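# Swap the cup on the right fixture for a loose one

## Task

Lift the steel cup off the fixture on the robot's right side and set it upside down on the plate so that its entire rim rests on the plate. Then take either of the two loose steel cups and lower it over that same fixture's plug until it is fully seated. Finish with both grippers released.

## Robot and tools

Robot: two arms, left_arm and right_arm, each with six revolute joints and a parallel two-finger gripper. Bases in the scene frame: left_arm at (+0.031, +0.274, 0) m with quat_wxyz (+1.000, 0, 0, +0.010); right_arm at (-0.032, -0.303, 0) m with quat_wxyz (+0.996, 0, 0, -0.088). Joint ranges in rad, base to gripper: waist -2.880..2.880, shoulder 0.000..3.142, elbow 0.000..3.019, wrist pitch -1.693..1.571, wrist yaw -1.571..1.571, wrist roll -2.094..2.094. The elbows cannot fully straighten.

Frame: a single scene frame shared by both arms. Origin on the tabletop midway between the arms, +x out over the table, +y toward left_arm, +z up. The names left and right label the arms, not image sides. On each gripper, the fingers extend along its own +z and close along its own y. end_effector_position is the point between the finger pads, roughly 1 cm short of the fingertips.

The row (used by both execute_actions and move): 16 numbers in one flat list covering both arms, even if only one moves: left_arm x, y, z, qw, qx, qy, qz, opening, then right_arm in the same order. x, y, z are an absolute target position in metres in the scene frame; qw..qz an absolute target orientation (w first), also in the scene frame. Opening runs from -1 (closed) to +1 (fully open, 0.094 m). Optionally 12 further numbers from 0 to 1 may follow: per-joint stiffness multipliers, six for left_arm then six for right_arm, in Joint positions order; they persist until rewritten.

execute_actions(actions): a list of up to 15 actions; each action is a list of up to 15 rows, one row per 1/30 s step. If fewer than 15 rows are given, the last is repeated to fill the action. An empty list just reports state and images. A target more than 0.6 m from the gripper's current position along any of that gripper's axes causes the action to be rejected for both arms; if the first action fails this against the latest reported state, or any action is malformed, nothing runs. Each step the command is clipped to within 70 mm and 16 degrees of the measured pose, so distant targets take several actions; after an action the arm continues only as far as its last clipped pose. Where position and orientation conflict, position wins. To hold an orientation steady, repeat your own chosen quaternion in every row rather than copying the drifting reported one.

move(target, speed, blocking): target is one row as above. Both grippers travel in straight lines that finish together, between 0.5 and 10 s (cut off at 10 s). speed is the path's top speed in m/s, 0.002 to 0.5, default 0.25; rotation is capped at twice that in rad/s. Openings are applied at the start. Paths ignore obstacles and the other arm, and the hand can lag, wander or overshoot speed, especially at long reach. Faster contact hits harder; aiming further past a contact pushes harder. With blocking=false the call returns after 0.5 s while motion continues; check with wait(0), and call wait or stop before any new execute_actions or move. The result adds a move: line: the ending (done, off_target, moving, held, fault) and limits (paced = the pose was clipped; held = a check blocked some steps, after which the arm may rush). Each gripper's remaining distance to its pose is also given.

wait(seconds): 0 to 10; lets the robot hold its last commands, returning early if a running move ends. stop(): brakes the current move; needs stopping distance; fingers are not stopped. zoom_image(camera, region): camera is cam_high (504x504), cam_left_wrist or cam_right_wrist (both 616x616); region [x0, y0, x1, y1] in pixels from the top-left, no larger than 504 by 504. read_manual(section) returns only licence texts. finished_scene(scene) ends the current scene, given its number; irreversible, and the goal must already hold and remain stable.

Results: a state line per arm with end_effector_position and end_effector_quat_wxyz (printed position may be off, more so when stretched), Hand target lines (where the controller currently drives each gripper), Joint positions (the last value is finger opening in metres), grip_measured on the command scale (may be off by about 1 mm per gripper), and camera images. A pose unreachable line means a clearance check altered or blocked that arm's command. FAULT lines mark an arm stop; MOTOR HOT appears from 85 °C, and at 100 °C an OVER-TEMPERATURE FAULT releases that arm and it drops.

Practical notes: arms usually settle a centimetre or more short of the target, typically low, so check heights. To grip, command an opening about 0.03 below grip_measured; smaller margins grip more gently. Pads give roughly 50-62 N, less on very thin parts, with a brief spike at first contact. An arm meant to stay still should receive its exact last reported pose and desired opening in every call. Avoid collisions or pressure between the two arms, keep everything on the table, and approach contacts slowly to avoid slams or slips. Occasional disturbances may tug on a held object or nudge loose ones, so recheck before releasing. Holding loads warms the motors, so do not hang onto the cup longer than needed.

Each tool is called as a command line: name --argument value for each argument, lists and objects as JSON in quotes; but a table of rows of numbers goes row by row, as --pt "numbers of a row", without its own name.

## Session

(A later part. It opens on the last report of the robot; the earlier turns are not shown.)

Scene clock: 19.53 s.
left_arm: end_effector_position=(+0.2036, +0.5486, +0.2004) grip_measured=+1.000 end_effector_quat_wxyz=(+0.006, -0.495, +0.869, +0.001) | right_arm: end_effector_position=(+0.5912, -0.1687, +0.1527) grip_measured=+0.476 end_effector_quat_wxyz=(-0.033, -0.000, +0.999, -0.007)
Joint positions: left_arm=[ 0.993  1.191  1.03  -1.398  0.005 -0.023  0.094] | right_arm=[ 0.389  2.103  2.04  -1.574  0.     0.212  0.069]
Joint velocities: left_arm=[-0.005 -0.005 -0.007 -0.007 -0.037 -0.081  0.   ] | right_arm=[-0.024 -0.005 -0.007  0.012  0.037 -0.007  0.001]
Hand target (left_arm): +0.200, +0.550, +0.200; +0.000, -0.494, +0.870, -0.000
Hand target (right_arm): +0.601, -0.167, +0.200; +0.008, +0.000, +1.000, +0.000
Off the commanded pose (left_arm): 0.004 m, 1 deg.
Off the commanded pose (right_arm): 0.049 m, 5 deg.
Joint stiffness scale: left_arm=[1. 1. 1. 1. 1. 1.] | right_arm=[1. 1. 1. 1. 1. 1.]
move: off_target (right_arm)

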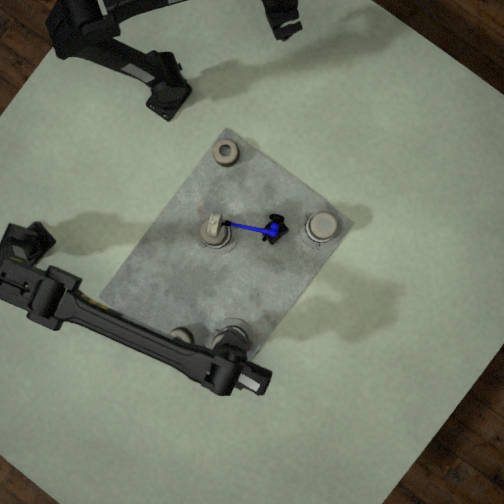

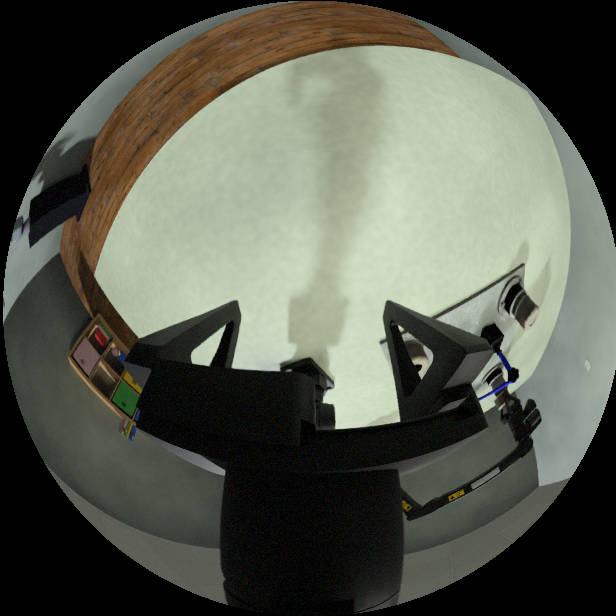

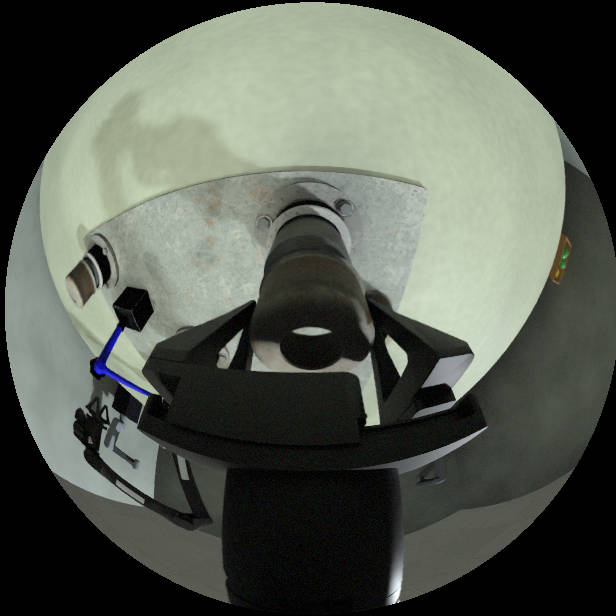

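move --target '[0.2,0.55,0.2,0,-0.494,0.87,0,1, 0.58,-0.166,0.22,0.01,0,1,0,0.44]' --speed 0.15

move --target '[0.2,0.55,0.2,0,-0.494,0.87,0,1, 0.35,-0.16,0.16,0,0,1,0,0.44]'

move --target '[0.2,0.55,0.2,0,-0.494,0.87,0,1, 0.35,-0.16,0.06,0,0,1,0,0.44]' --speed 0.12

Scene clock: 21.17 s.
left_arm: end_effector_position=(+0.2036, +0.5486, +0.2004) grip_measured=+1.000 end_effector_quat_wxyz=(+0.006, -0.495, +0.869, +0.001) | right_arm: end_effector_position=(+0.5828, -0.1705, +0.1971) grip_measured=+0.476 end_effector_quat_wxyz=(-0.003, +0.000, +1.000, -0.001)
Joint positions: left_arm=[ 0.993  1.191  1.03  -1.398  0.005 -0.023  0.094] | right_arm=[ 0.389  2.023  2.027 -1.581  0.     0.213  0.069]
Joint velocities: left_arm=[ 0.005 -0.005  0.007  0.017 -0.007 -0.007  0.   ] | right_arm=[-0.015 -0.005 -0.007 -0.007  0.037 -0.022 -0.   ]
Hand target (left_arm): +0.200, +0.550, +0.200; +0.000, -0.494, +0.870, -0.000
Hand target (right_arm): +0.579, -0.166, +0.220; +0.010, +0.000, +1.000, +0.001
Off the commanded pose (left_arm): 0.004 m, 1 deg.
Off the commanded pose (right_arm): 0.023 m, 1 deg.
Joint stiffness scale: left_arm=[1. 1. 1. 1. 1. 1.] | right_arm=[1. 1. 1. 1. 1. 1.]
move: off_target (right_arm)

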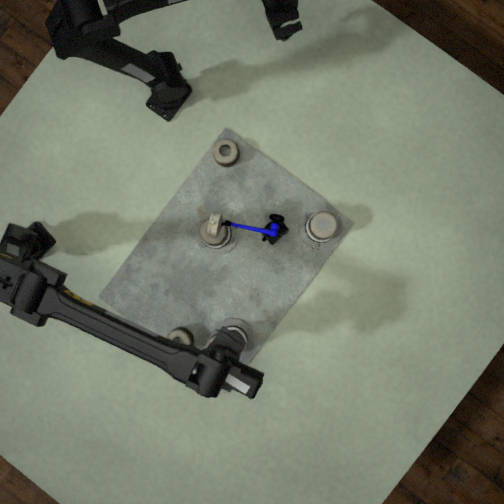

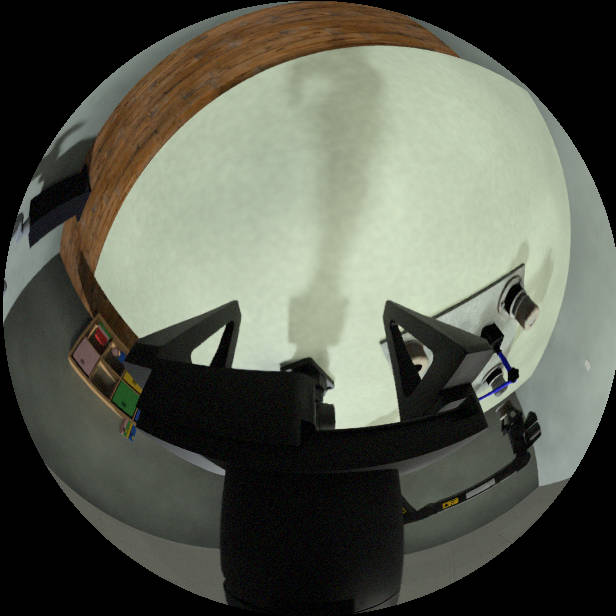

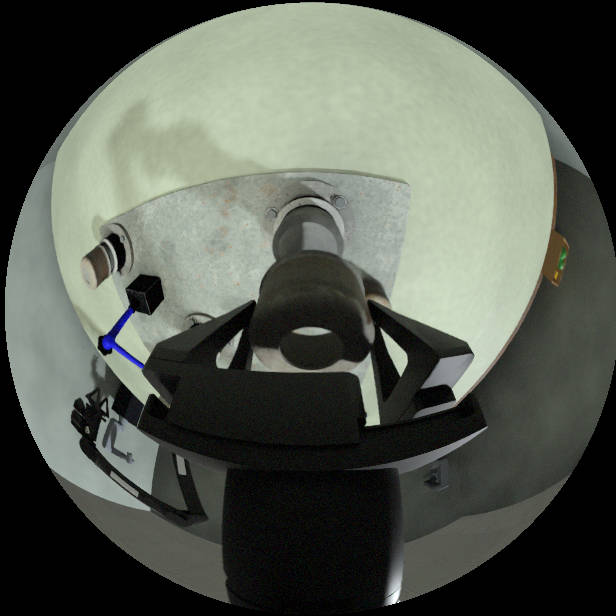

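Scene clock: 22.60 s.
left_arm: end_effector_position=(+0.2036, +0.5486, +0.2004) grip_measured=+1.000 end_effector_quat_wxyz=(+0.006, -0.495, +0.869, +0.001) | right_arm: end_effector_position=(+0.3455, -0.1610, +0.1466) grip_measured=+0.476 end_effector_quat_wxyz=(-0.025, -0.005, +1.000, -0.009)
Joint positions: left_arm=[ 0.993  1.191  1.03  -1.398  0.005 -0.023  0.094] | right_arm=[ 0.536  1.477  1.152 -1.298 -0.     0.35   0.069]
Joint velocities: left_arm=[-0.005 -0.005 -0.022 -0.002  0.007 -0.022  0.   ] | right_arm=[ 0.005 -0.005 -0.017  0.002 -0.051 -0.037 -0.   ]
Hand target (left_arm): +0.200, +0.550, +0.200; +0.000, -0.494, +0.870, -0.000
Hand target (right_arm): +0.351, -0.158, +0.160; +0.000, -0.000, +1.000, +0.000
Off the commanded pose (left_arm): 0.004 m, 1 deg.
Off the commanded pose (right_arm): 0.014 m, 3 deg.
Joint stiffness scale: left_arm=[1. 1. 1. 1. 1. 1.] | right_arm=[1. 1. 1. 1. 1. 1.]
move: off_target (right_arm)

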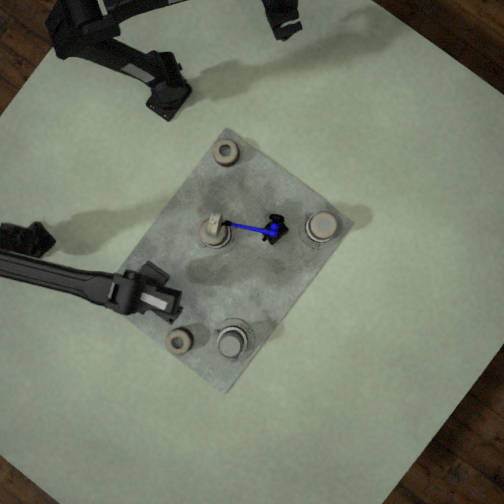

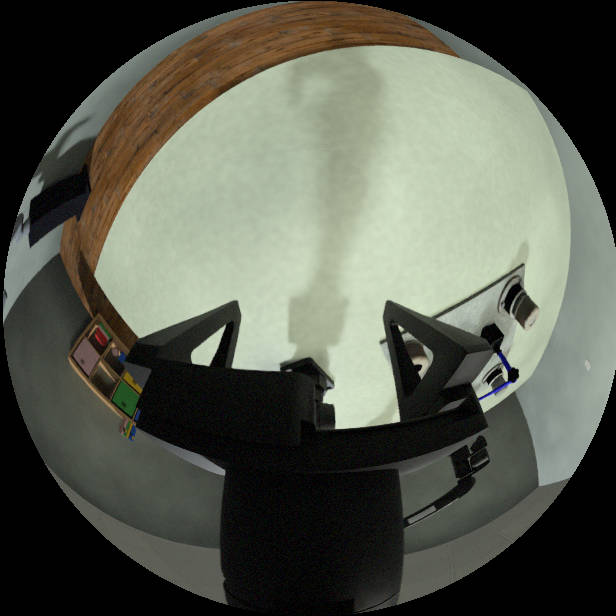

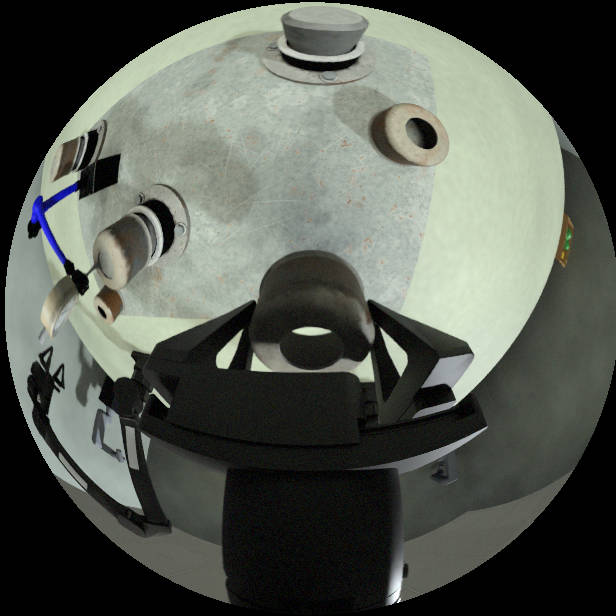

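Scene clock: 23.73 s.
left_arm: end_effector_position=(+0.2036, +0.5486, +0.2004) grip_measured=+1.000 end_effector_quat_wxyz=(+0.006, -0.495, +0.869, +0.001) | right_arm: end_effector_position=(+0.3454, -0.1611, +0.0628) grip_measured=+0.476 end_effector_quat_wxyz=(-0.005, -0.005, +1.000, -0.002)
Joint positions: left_arm=[ 0.993  1.191  1.03  -1.398  0.005 -0.023  0.094] | right_arm=[ 0.536  1.549  0.991 -1.024 -0.     0.351  0.069]
Joint velocities: left_arm=[-0.005  0.015  0.007 -0.002  0.022 -0.007  0.   ] | right_arm=[-0.015 -0.005 -0.002 -0.002  0.037 -0.051 -0.   ]
Hand target (left_arm): +0.200, +0.550, +0.200; +0.000, -0.494, +0.870, -0.000
Hand target (right_arm): +0.351, -0.160, +0.060; -0.000, +0.000, +1.000, +0.000
Off the commanded pose (left_arm): 0.004 m, 1 deg.
Off the commanded pose (right_arm): 0.005 m, 1 deg.
Joint stiffness scale: left_arm=[1. 1. 1. 1. 1. 1.] | right_arm=[1. 1. 1. 1. 1. 1.]
move: done

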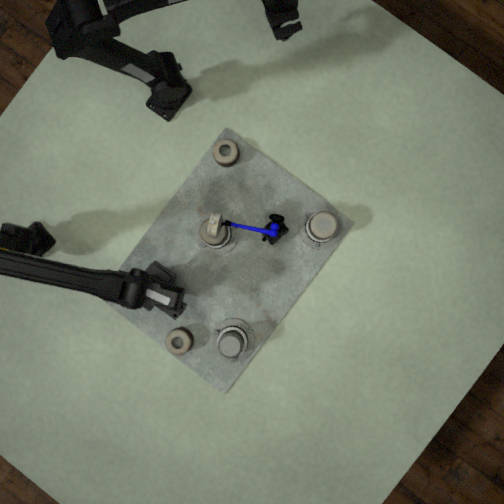

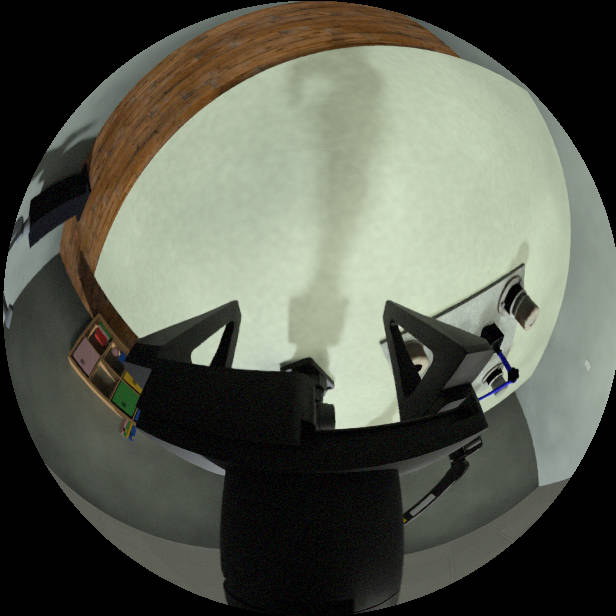

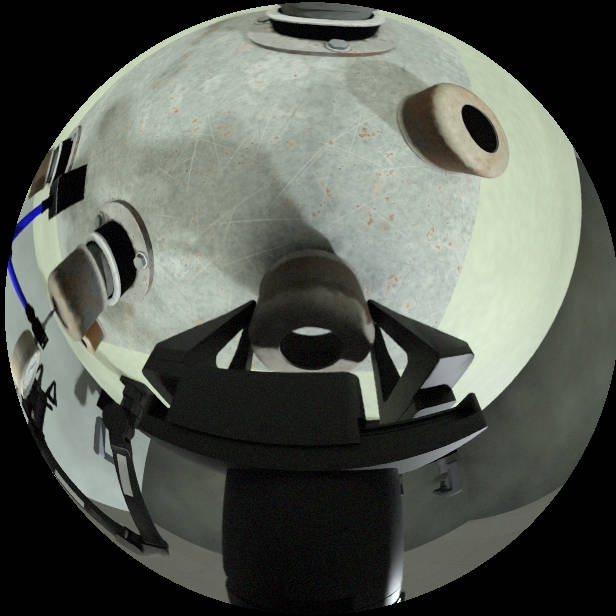

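move --target '[0.2,0.55,0.2,0,-0.494,0.87,0,1, 0.35,-0.16,0.022,0,0,1,0,0.44]' --speed 0.04

Scene clock: 25.30 s.
left_arm: end_effector_position=(+0.2036, +0.5486, +0.2004) grip_measured=+1.000 end_effector_quat_wxyz=(+0.006, -0.495, +0.869, +0.001) | right_arm: end_effector_position=(+0.3466, -0.1606, +0.0424) grip_measured=+0.476 end_effector_quat_wxyz=(+0.002, -0.005, +1.000, +0.001)
Joint positions: left_arm=[ 0.993  1.191  1.03  -1.398  0.005 -0.023  0.094] | right_arm=[ 0.536  1.576  0.96  -0.952 -0.001  0.351  0.069]
Joint velocities: left_arm=[-0.005 -0.015 -0.012  0.007 -0.139 -0.081  0.   ] | right_arm=[-0.015 -0.005  0.002 -0.002  0.007  0.007 -0.   ]
Hand target (left_arm): +0.200, +0.550, +0.200; +0.000, -0.494, +0.870, -0.000
Hand target (right_arm): +0.349, -0.160, +0.023; -0.000, -0.000, +1.000, +0.000
Off the commanded pose (left_arm): 0.004 m, 1 deg.
Off the commanded pose (right_arm): 0.021 m, 1 deg.
Joint stiffness scale: left_arm=[1. 1. 1. 1. 1. 1.] | right_arm=[1. 1. 1. 1. 1. 1.]
move: off_target (right_arm)

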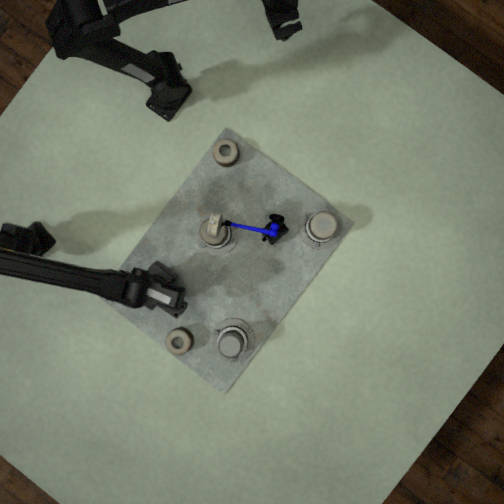

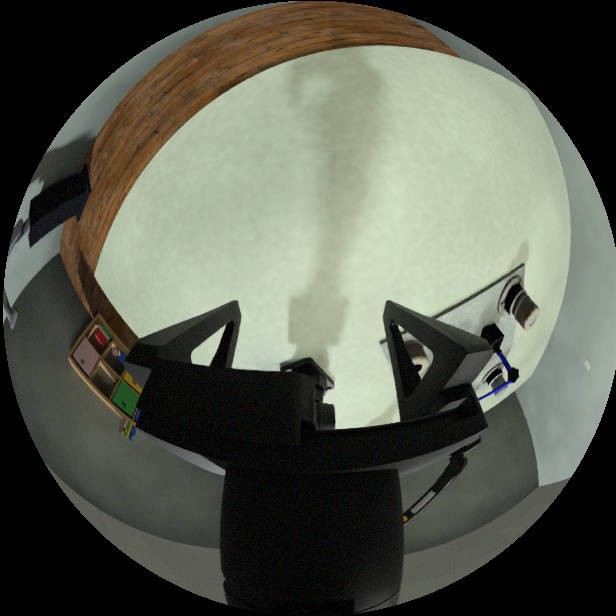

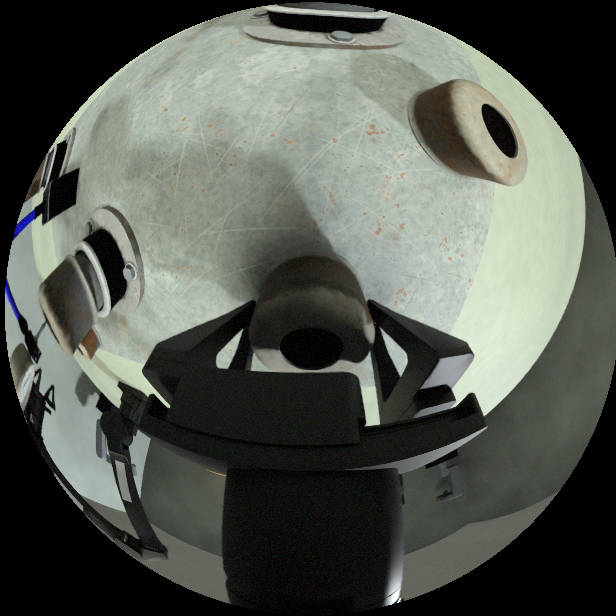

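execute_actions --actions '[[[0.2,0.55,0.2,0,-0.494,0.87,0,1, 0.35,-0.16,0.012,0,0,1,0,0.44]]]'

Scene clock: 26.07 s.
left_arm: end_effector_position=(+0.2036, +0.5486, +0.2004) grip_measured=+1.000 end_effector_quat_wxyz=(+0.006, -0.495, +0.869, +0.001) | right_arm: end_effector_position=(+0.3464, -0.1606, +0.0416) grip_measured=+0.476 end_effector_quat_wxyz=(+0.002, -0.005, +1.000, +0.001)
Joint positions: left_arm=[ 0.993  1.191  1.03  -1.398  0.005 -0.023  0.094] | right_arm=[ 0.536  1.576  0.957 -0.947 -0.001  0.351  0.069]
Joint velocities: left_arm=[ 0.005  0.005 -0.012 -0.007 -0.066 -0.037  0.   ] | right_arm=[ 0.005  0.005  0.002 -0.002 -0.007 -0.007 -0.001]
Hand target (left_arm): +0.200, +0.550, +0.200; +0.000, -0.494, +0.870, -0.000
Hand target (right_arm): +0.348, -0.161, +0.014; -0.000, -0.000, +1.000, -0.000
Off the commanded pose (left_arm): 0.004 m, 1 deg.
Off the commanded pose (right_arm): 0.030 m, 1 deg.
Joint stiffness scale: left_arm=[1. 1. 1. 1. 1. 1.] | right_arm=[1. 1. 1. 1. 1. 1.]

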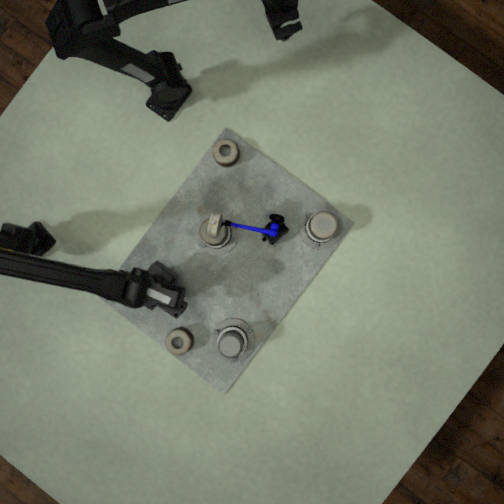

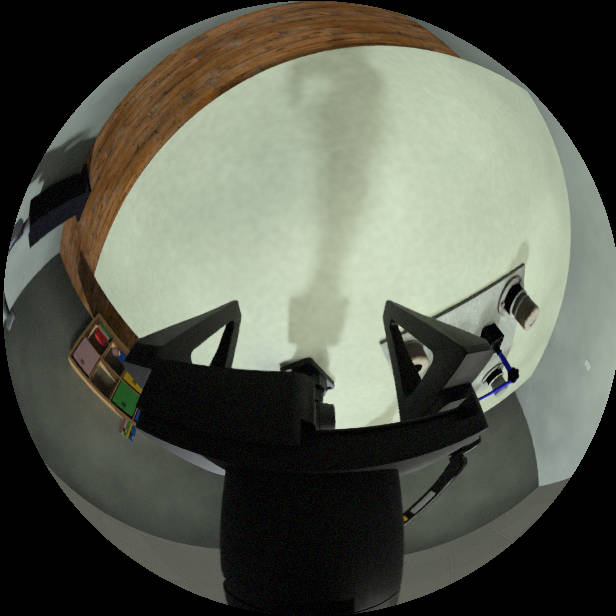

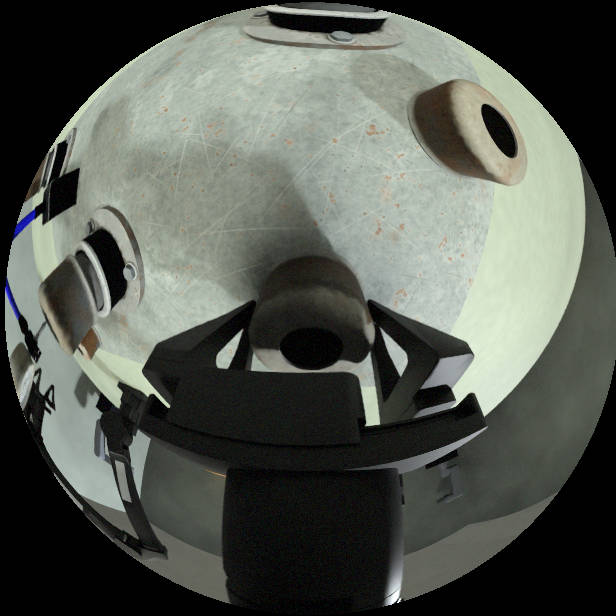

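execute_actions --actions '[[[0.2,0.55,0.2,0,-0.494,0.87,0,1, 0.347,-0.16,0.042,0,0,1,0,0.44],[0.2,0.55,0.2,0,-0.494,0.87,0,1, 0.347,-0.16,0.042,0,0,1,0,0.44],[0.2,0.55,0.2,0,-0.494,0.87,0,1, 0.347,-0.16,0.042,0,0,1,0,0.44],[0.2,0.55,0.2,0,-0.494,0.87,0,1, 0.347,-0.16,0.042,0,0,1,0,0.44],[0.2,0.55,0.2,0,-0.494,0.87,0,1, 0.347,-0.16,0.042,0,0,1,0,1]]]'

move --target '[0.2,0.55,0.2,0,-0.494,0.87,0,1, 0.35,-0.16,0.14,0,0,1,0,1]' --speed 0.2

move --target '[0.2,0.55,0.2,0,-0.494,0.87,0,1, 0.49,-0.262,0.13,0,0,1,0,1]'

Scene clock: 27.37 s.
left_arm: end_effector_position=(+0.2036, +0.5486, +0.2004) grip_measured=+1.000 end_effector_quat_wxyz=(+0.006, -0.495, +0.869, +0.001) | right_arm: end_effector_position=(+0.3462, -0.1608, +0.0426) grip_measured=+1.000 end_effector_quat_wxyz=(+0.003, -0.004, +1.000, +0.001)
Joint positions: left_arm=[ 0.993  1.191  1.03  -1.398  0.005 -0.023  0.094] | right_arm=[ 0.536  1.573  0.957 -0.949 -0.     0.352  0.094]
Joint velocities: left_arm=[-0.005 -0.005  0.007 -0.007 -0.037 -0.037  0.   ] | right_arm=[-0.015  0.005 -0.007  0.012  0.051  0.007  0.   ]
Hand target (left_arm): +0.200, +0.550, +0.200; +0.000, -0.494, +0.870, -0.000
Hand target (right_arm): +0.347, -0.160, +0.042; +0.000, -0.000, +1.000, -0.000
Off the commanded pose (left_arm): 0.004 m, 1 deg.
Off the commanded pose (right_arm): 0.001 m, 1 deg.
Joint stiffness scale: left_arm=[1. 1. 1. 1. 1. 1.] | right_arm=[1. 1. 1. 1. 1. 1.]

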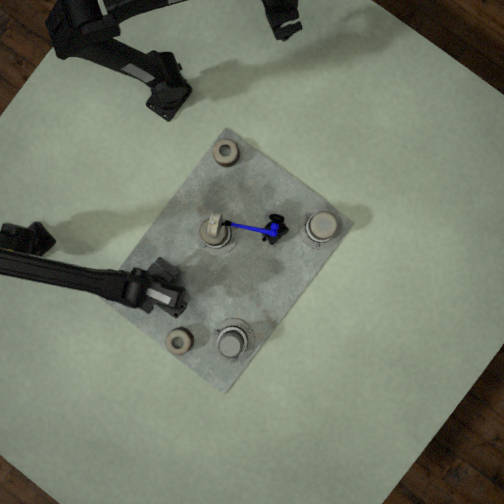

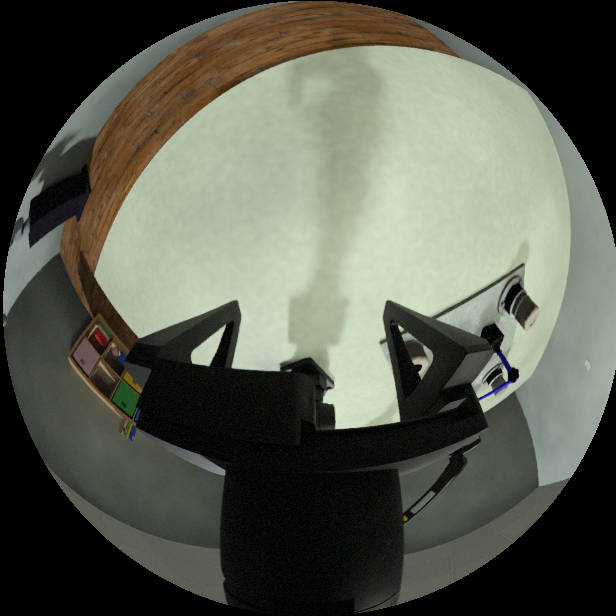

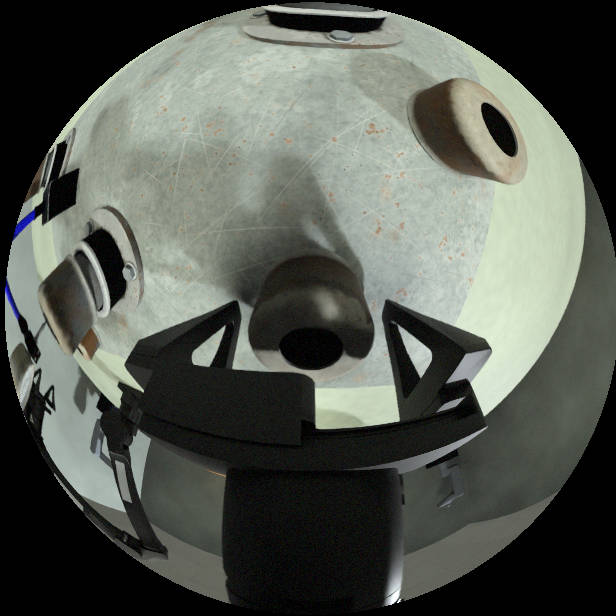

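Scene clock: 28.30 s.
left_arm: end_effector_position=(+0.2036, +0.5486, +0.2004) grip_measured=+1.000 end_effector_quat_wxyz=(+0.006, -0.495, +0.869, +0.001) | right_arm: end_effector_position=(+0.3399, -0.1631, +0.1270) grip_measured=+1.000 end_effector_quat_wxyz=(-0.010, -0.004, +1.000, -0.003)
Joint positions: left_arm=[ 0.993  1.191  1.03  -1.398  0.005 -0.023  0.094] | right_arm=[ 0.536  1.46   1.08  -1.211 -0.     0.352  0.094]
Joint velocities: left_arm=[-0.015 -0.005  0.002 -0.017  0.007  0.007  0.   ] | right_arm=[ 0.005 -0.005 -0.007 -0.012  0.066 -0.022  0.   ]
Hand target (left_arm): +0.200, +0.550, +0.200; +0.000, -0.494, +0.870, -0.000
Hand target (right_arm): +0.349, -0.160, +0.141; +0.000, -0.000, +1.000, +0.000
Off the commanded pose (left_arm): 0.004 m, 1 deg.
Off the commanded pose (right_arm): 0.017 m, 1 deg.
Joint stiffness scale: left_arm=[1. 1. 1. 1. 1. 1.] | right_arm=[1. 1. 1. 1. 1. 1.]
move: off_target (right_arm)

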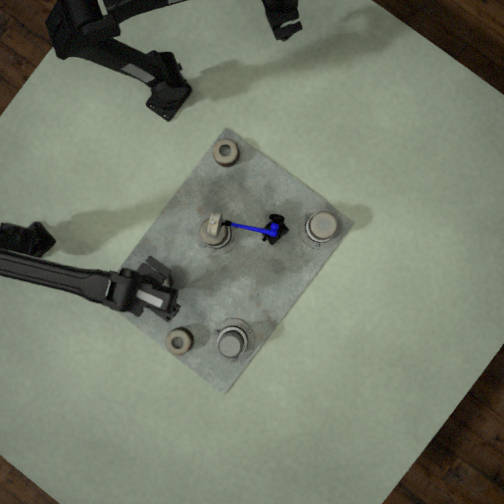

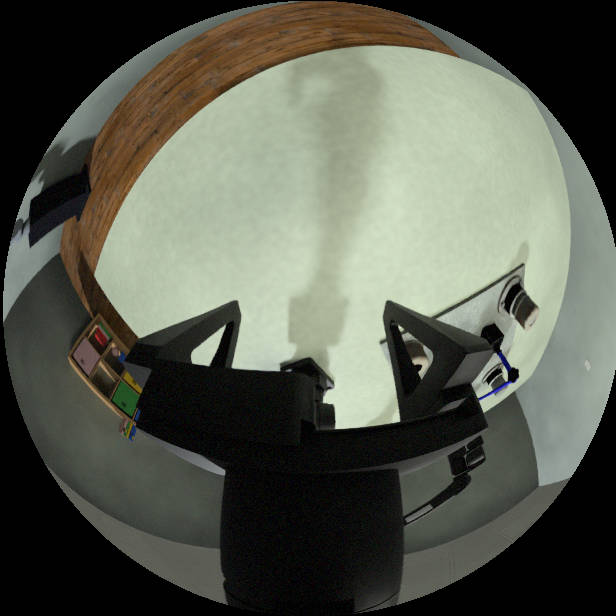

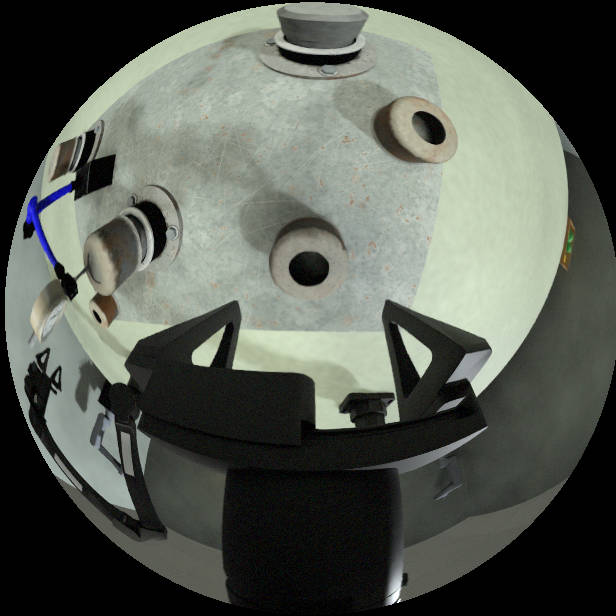

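Scene clock: 29.53 s.
left_arm: end_effector_position=(+0.2036, +0.5486, +0.2004) grip_measured=+1.000 end_effector_quat_wxyz=(+0.006, -0.495, +0.869, +0.001) | right_arm: end_effector_position=(+0.4755, -0.2668, +0.1269) grip_measured=+1.000 end_effector_quat_wxyz=(-0.001, +0.008, +1.000, -0.001)
Joint positions: left_arm=[ 0.993  1.191  1.03  -1.398  0.005 -0.023  0.094] | right_arm=[ 0.248  1.725  1.401 -1.25   0.001  0.087  0.094]
Joint velocities: left_arm=[ 0.005  0.005 -0.002  0.007  0.022 -0.007  0.   ] | right_arm=[ 0.005  0.005 -0.007 -0.027 -0.007 -0.081  0.   ]
Hand target (left_arm): +0.200, +0.550, +0.200; +0.000, -0.494, +0.870, -0.000
Hand target (right_arm): +0.488, -0.264, +0.130; -0.000, +0.000, +1.000, -0.000
Off the commanded pose (left_arm): 0.004 m, 1 deg.
Off the commanded pose (right_arm): 0.016 m, 1 deg.
Joint stiffness scale: left_arm=[1. 1. 1. 1. 1. 1.] | right_arm=[1. 1. 1. 1. 1. 1.]
move: off_target (right_arm)

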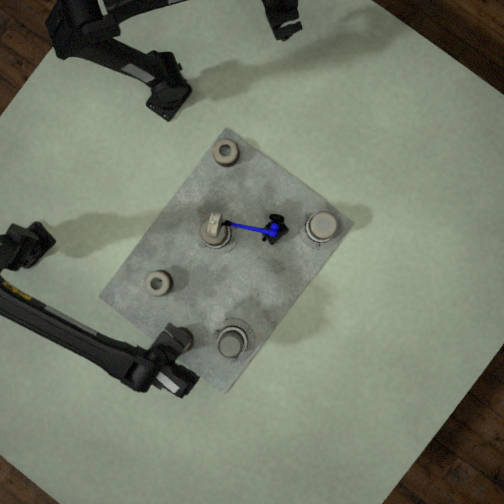

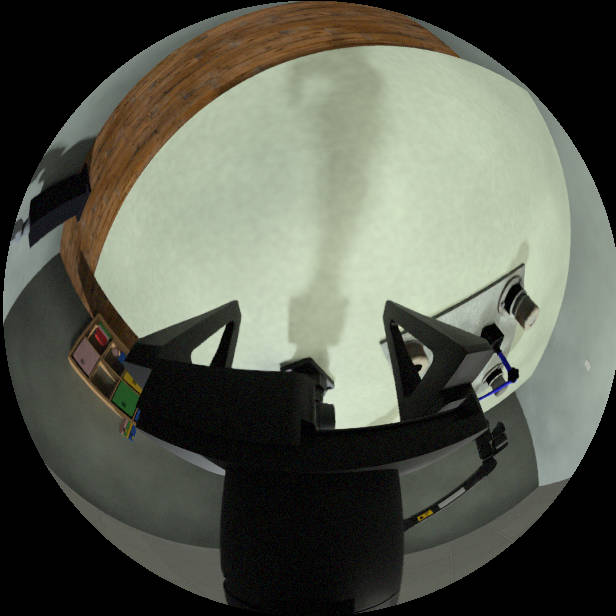

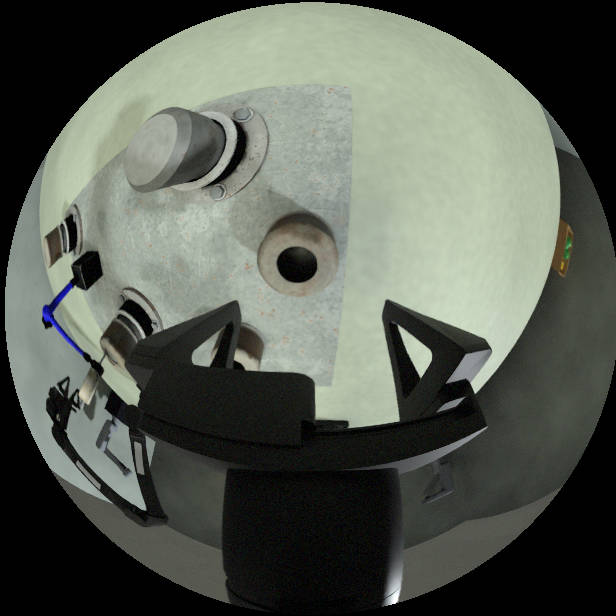

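move --target '[0.2,0.55,0.2,0,-0.494,0.87,0,1, 0.492,-0.249,0.08,0,0,1,0,1]' --speed 0.1

move --target '[0.2,0.55,0.2,0,-0.494,0.87,0,1, 0.49,-0.249,0.03,-0.005,0,1,0,1]' --speed 0.08

Scene clock: 30.93 s.
left_arm: end_effector_position=(+0.2036, +0.5486, +0.2004) grip_measured=+1.000 end_effector_quat_wxyz=(+0.006, -0.495, +0.869, +0.001) | right_arm: end_effector_position=(+0.4898, -0.2524, +0.0941) grip_measured=+1.000 end_effector_quat_wxyz=(+0.005, -0.002, +1.000, -0.000)
Joint positions: left_arm=[ 0.993  1.191  1.03  -1.398  0.005 -0.023  0.094] | right_arm=[ 0.274  1.786  1.393 -1.169  0.001  0.093  0.094]
Joint velocities: left_arm=[-0.015 -0.005  0.002 -0.002 -0.037 -0.066  0.   ] | right_arm=[-0.024 -0.005  0.002  0.007 -0.051 -0.022  0.   ]
Hand target (left_arm): +0.200, +0.550, +0.200; +0.000, -0.494, +0.870, -0.000
Hand target (right_arm): +0.492, -0.249, +0.080; -0.000, -0.000, +1.000, -0.000
Off the commanded pose (left_arm): 0.004 m, 1 deg.
Off the commanded pose (right_arm): 0.015 m, 1 deg.
Joint stiffness scale: left_arm=[1. 1. 1. 1. 1. 1.] | right_arm=[1. 1. 1. 1. 1. 1.]
move: off_target (right_arm)

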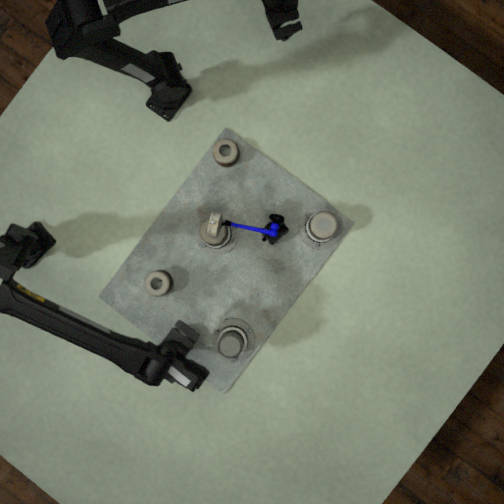

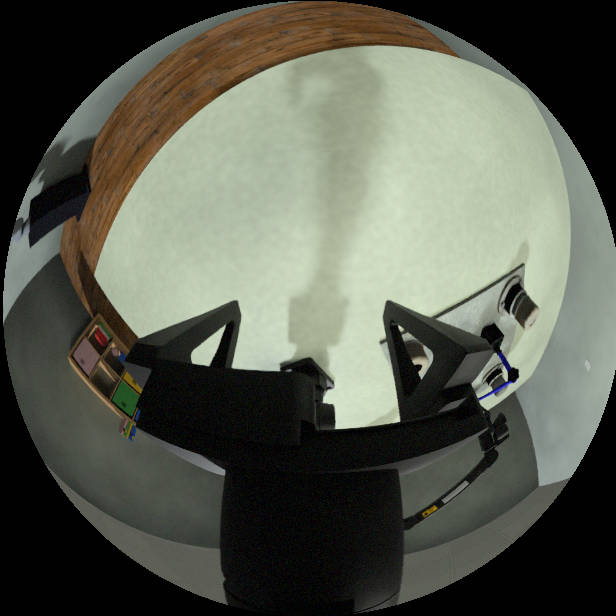

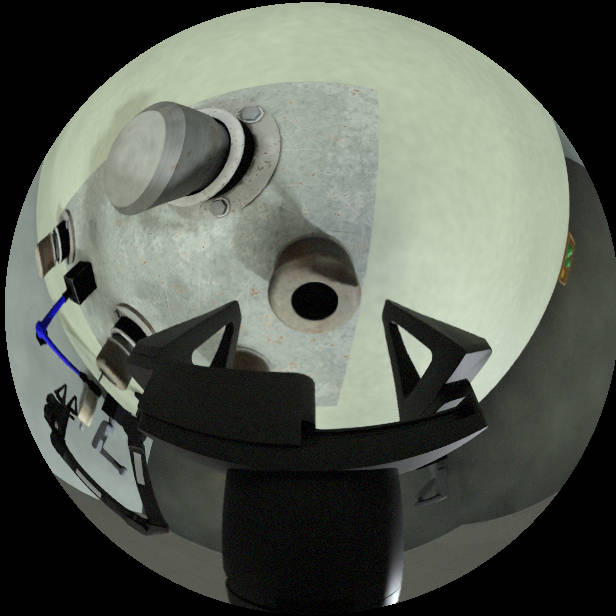

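Scene clock: 32.13 s.
left_arm: end_effector_position=(+0.2036, +0.5486, +0.2004) grip_measured=+1.000 end_effector_quat_wxyz=(+0.006, -0.495, +0.869, +0.001) | right_arm: end_effector_position=(+0.4901, -0.2523, +0.0458) grip_measured=+1.000 end_effector_quat_wxyz=(+0.002, -0.002, +1.000, -0.001)
Joint positions: left_arm=[ 0.993  1.191  1.03  -1.398  0.005 -0.023  0.094] | right_arm=[ 0.274  1.844  1.338 -1.06   0.001  0.094  0.094]
Joint velocities: left_arm=[-0.005 -0.005  0.007  0.007  0.022 -0.066  0.   ] | right_arm=[-0.005 -0.005 -0.012 -0.017 -0.007  0.037  0.   ]
Hand target (left_arm): +0.200, +0.550, +0.200; +0.000, -0.494, +0.870, -0.000
Hand target (right_arm): +0.490, -0.249, +0.030; -0.005, +0.000, +1.000, -0.000
Off the commanded pose (left_arm): 0.004 m, 1 deg.
Off the commanded pose (right_arm): 0.016 m, 1 deg.
Joint stiffness scale: left_arm=[1. 1. 1. 1. 1. 1.] | right_arm=[1. 1. 1. 1. 1. 1.]
move: off_target (right_arm)

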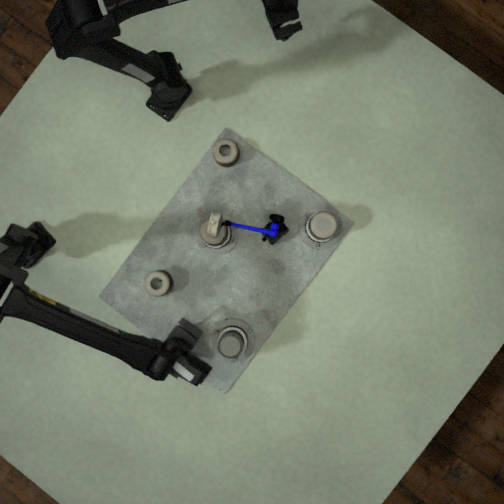

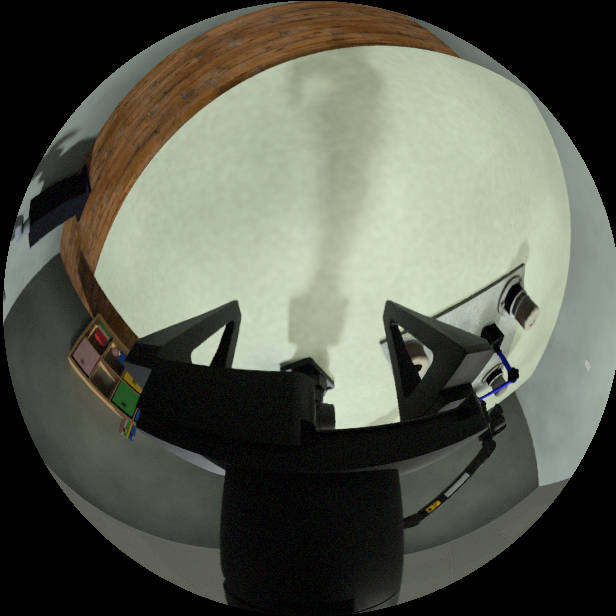

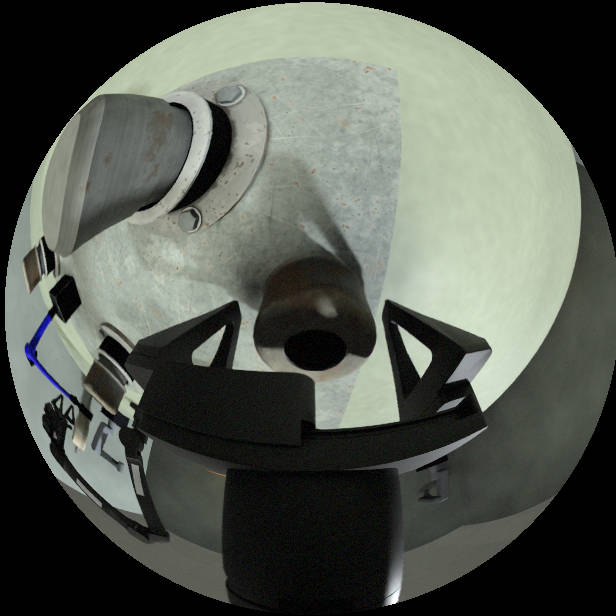

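Slightly back and lower, then grip.

execute_actions --actions '[[[0.2,0.55,0.2,0,-0.494,0.87,0,1, 0.486,-0.256,0.027,-0.005,0,1,0,0.75]],[[0.2,0.55,0.2,0,-0.494,0.87,0,1, 0.486,-0.256,0.027,-0.005,0,1,0,0.44]]]'

Scene clock: 33.37 s.
left_arm: end_effector_position=(+0.2036, +0.5486, +0.2004) grip_measured=+1.000 end_effector_quat_wxyz=(+0.006, -0.495, +0.869, +0.001) | right_arm: end_effector_position=(+0.4850, -0.2530, +0.0396) grip_measured=+0.473 end_effector_quat_wxyz=(-0.001, -0.001, +1.000, -0.001)
Joint positions: left_arm=[ 0.993  1.191  1.03  -1.398  0.005 -0.023  0.094] | right_arm=[ 0.274  1.844  1.319 -1.049  0.001  0.094  0.069]
Joint velocities: left_arm=[ 0.005 -0.005  0.007 -0.007 -0.051  0.007  0.   ] | right_arm=[-0.015  0.005  0.012  0.002 -0.051 -0.066 -0.001]
Hand target (left_arm): +0.200, +0.550, +0.200; +0.000, -0.494, +0.870, -0.000
Hand target (right_arm): +0.486, -0.256, +0.027; -0.005, +0.000, +1.000, +0.000
Off the commanded pose (left_arm): 0.004 m, 1 deg.
Off the commanded pose (right_arm): 0.013 m, 0 deg.
Joint stiffness scale: left_arm=[1. 1. 1. 1. 1. 1.] | right_arm=[1. 1. 1. 1. 1. 1.]

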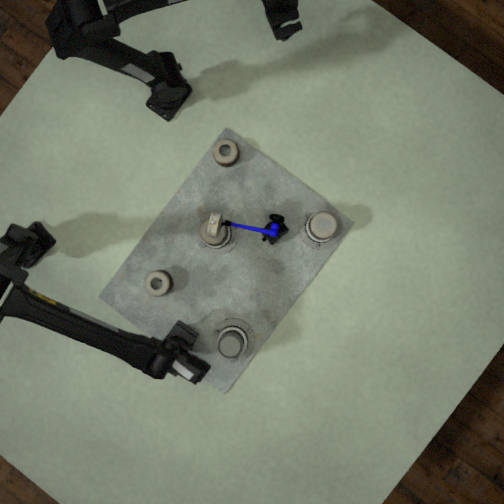

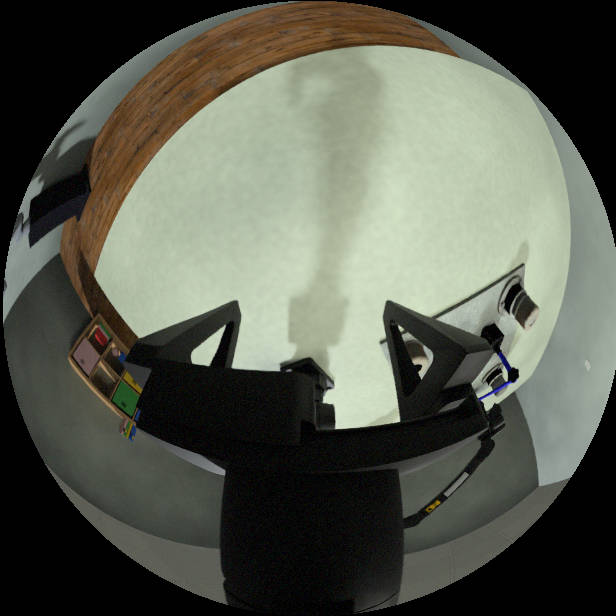

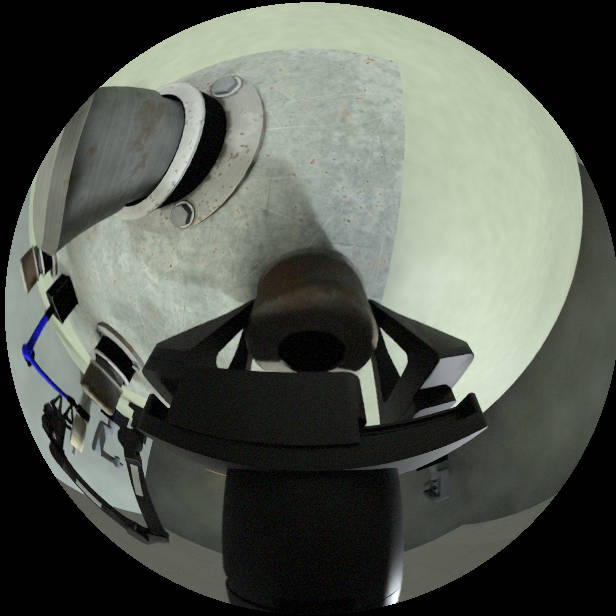

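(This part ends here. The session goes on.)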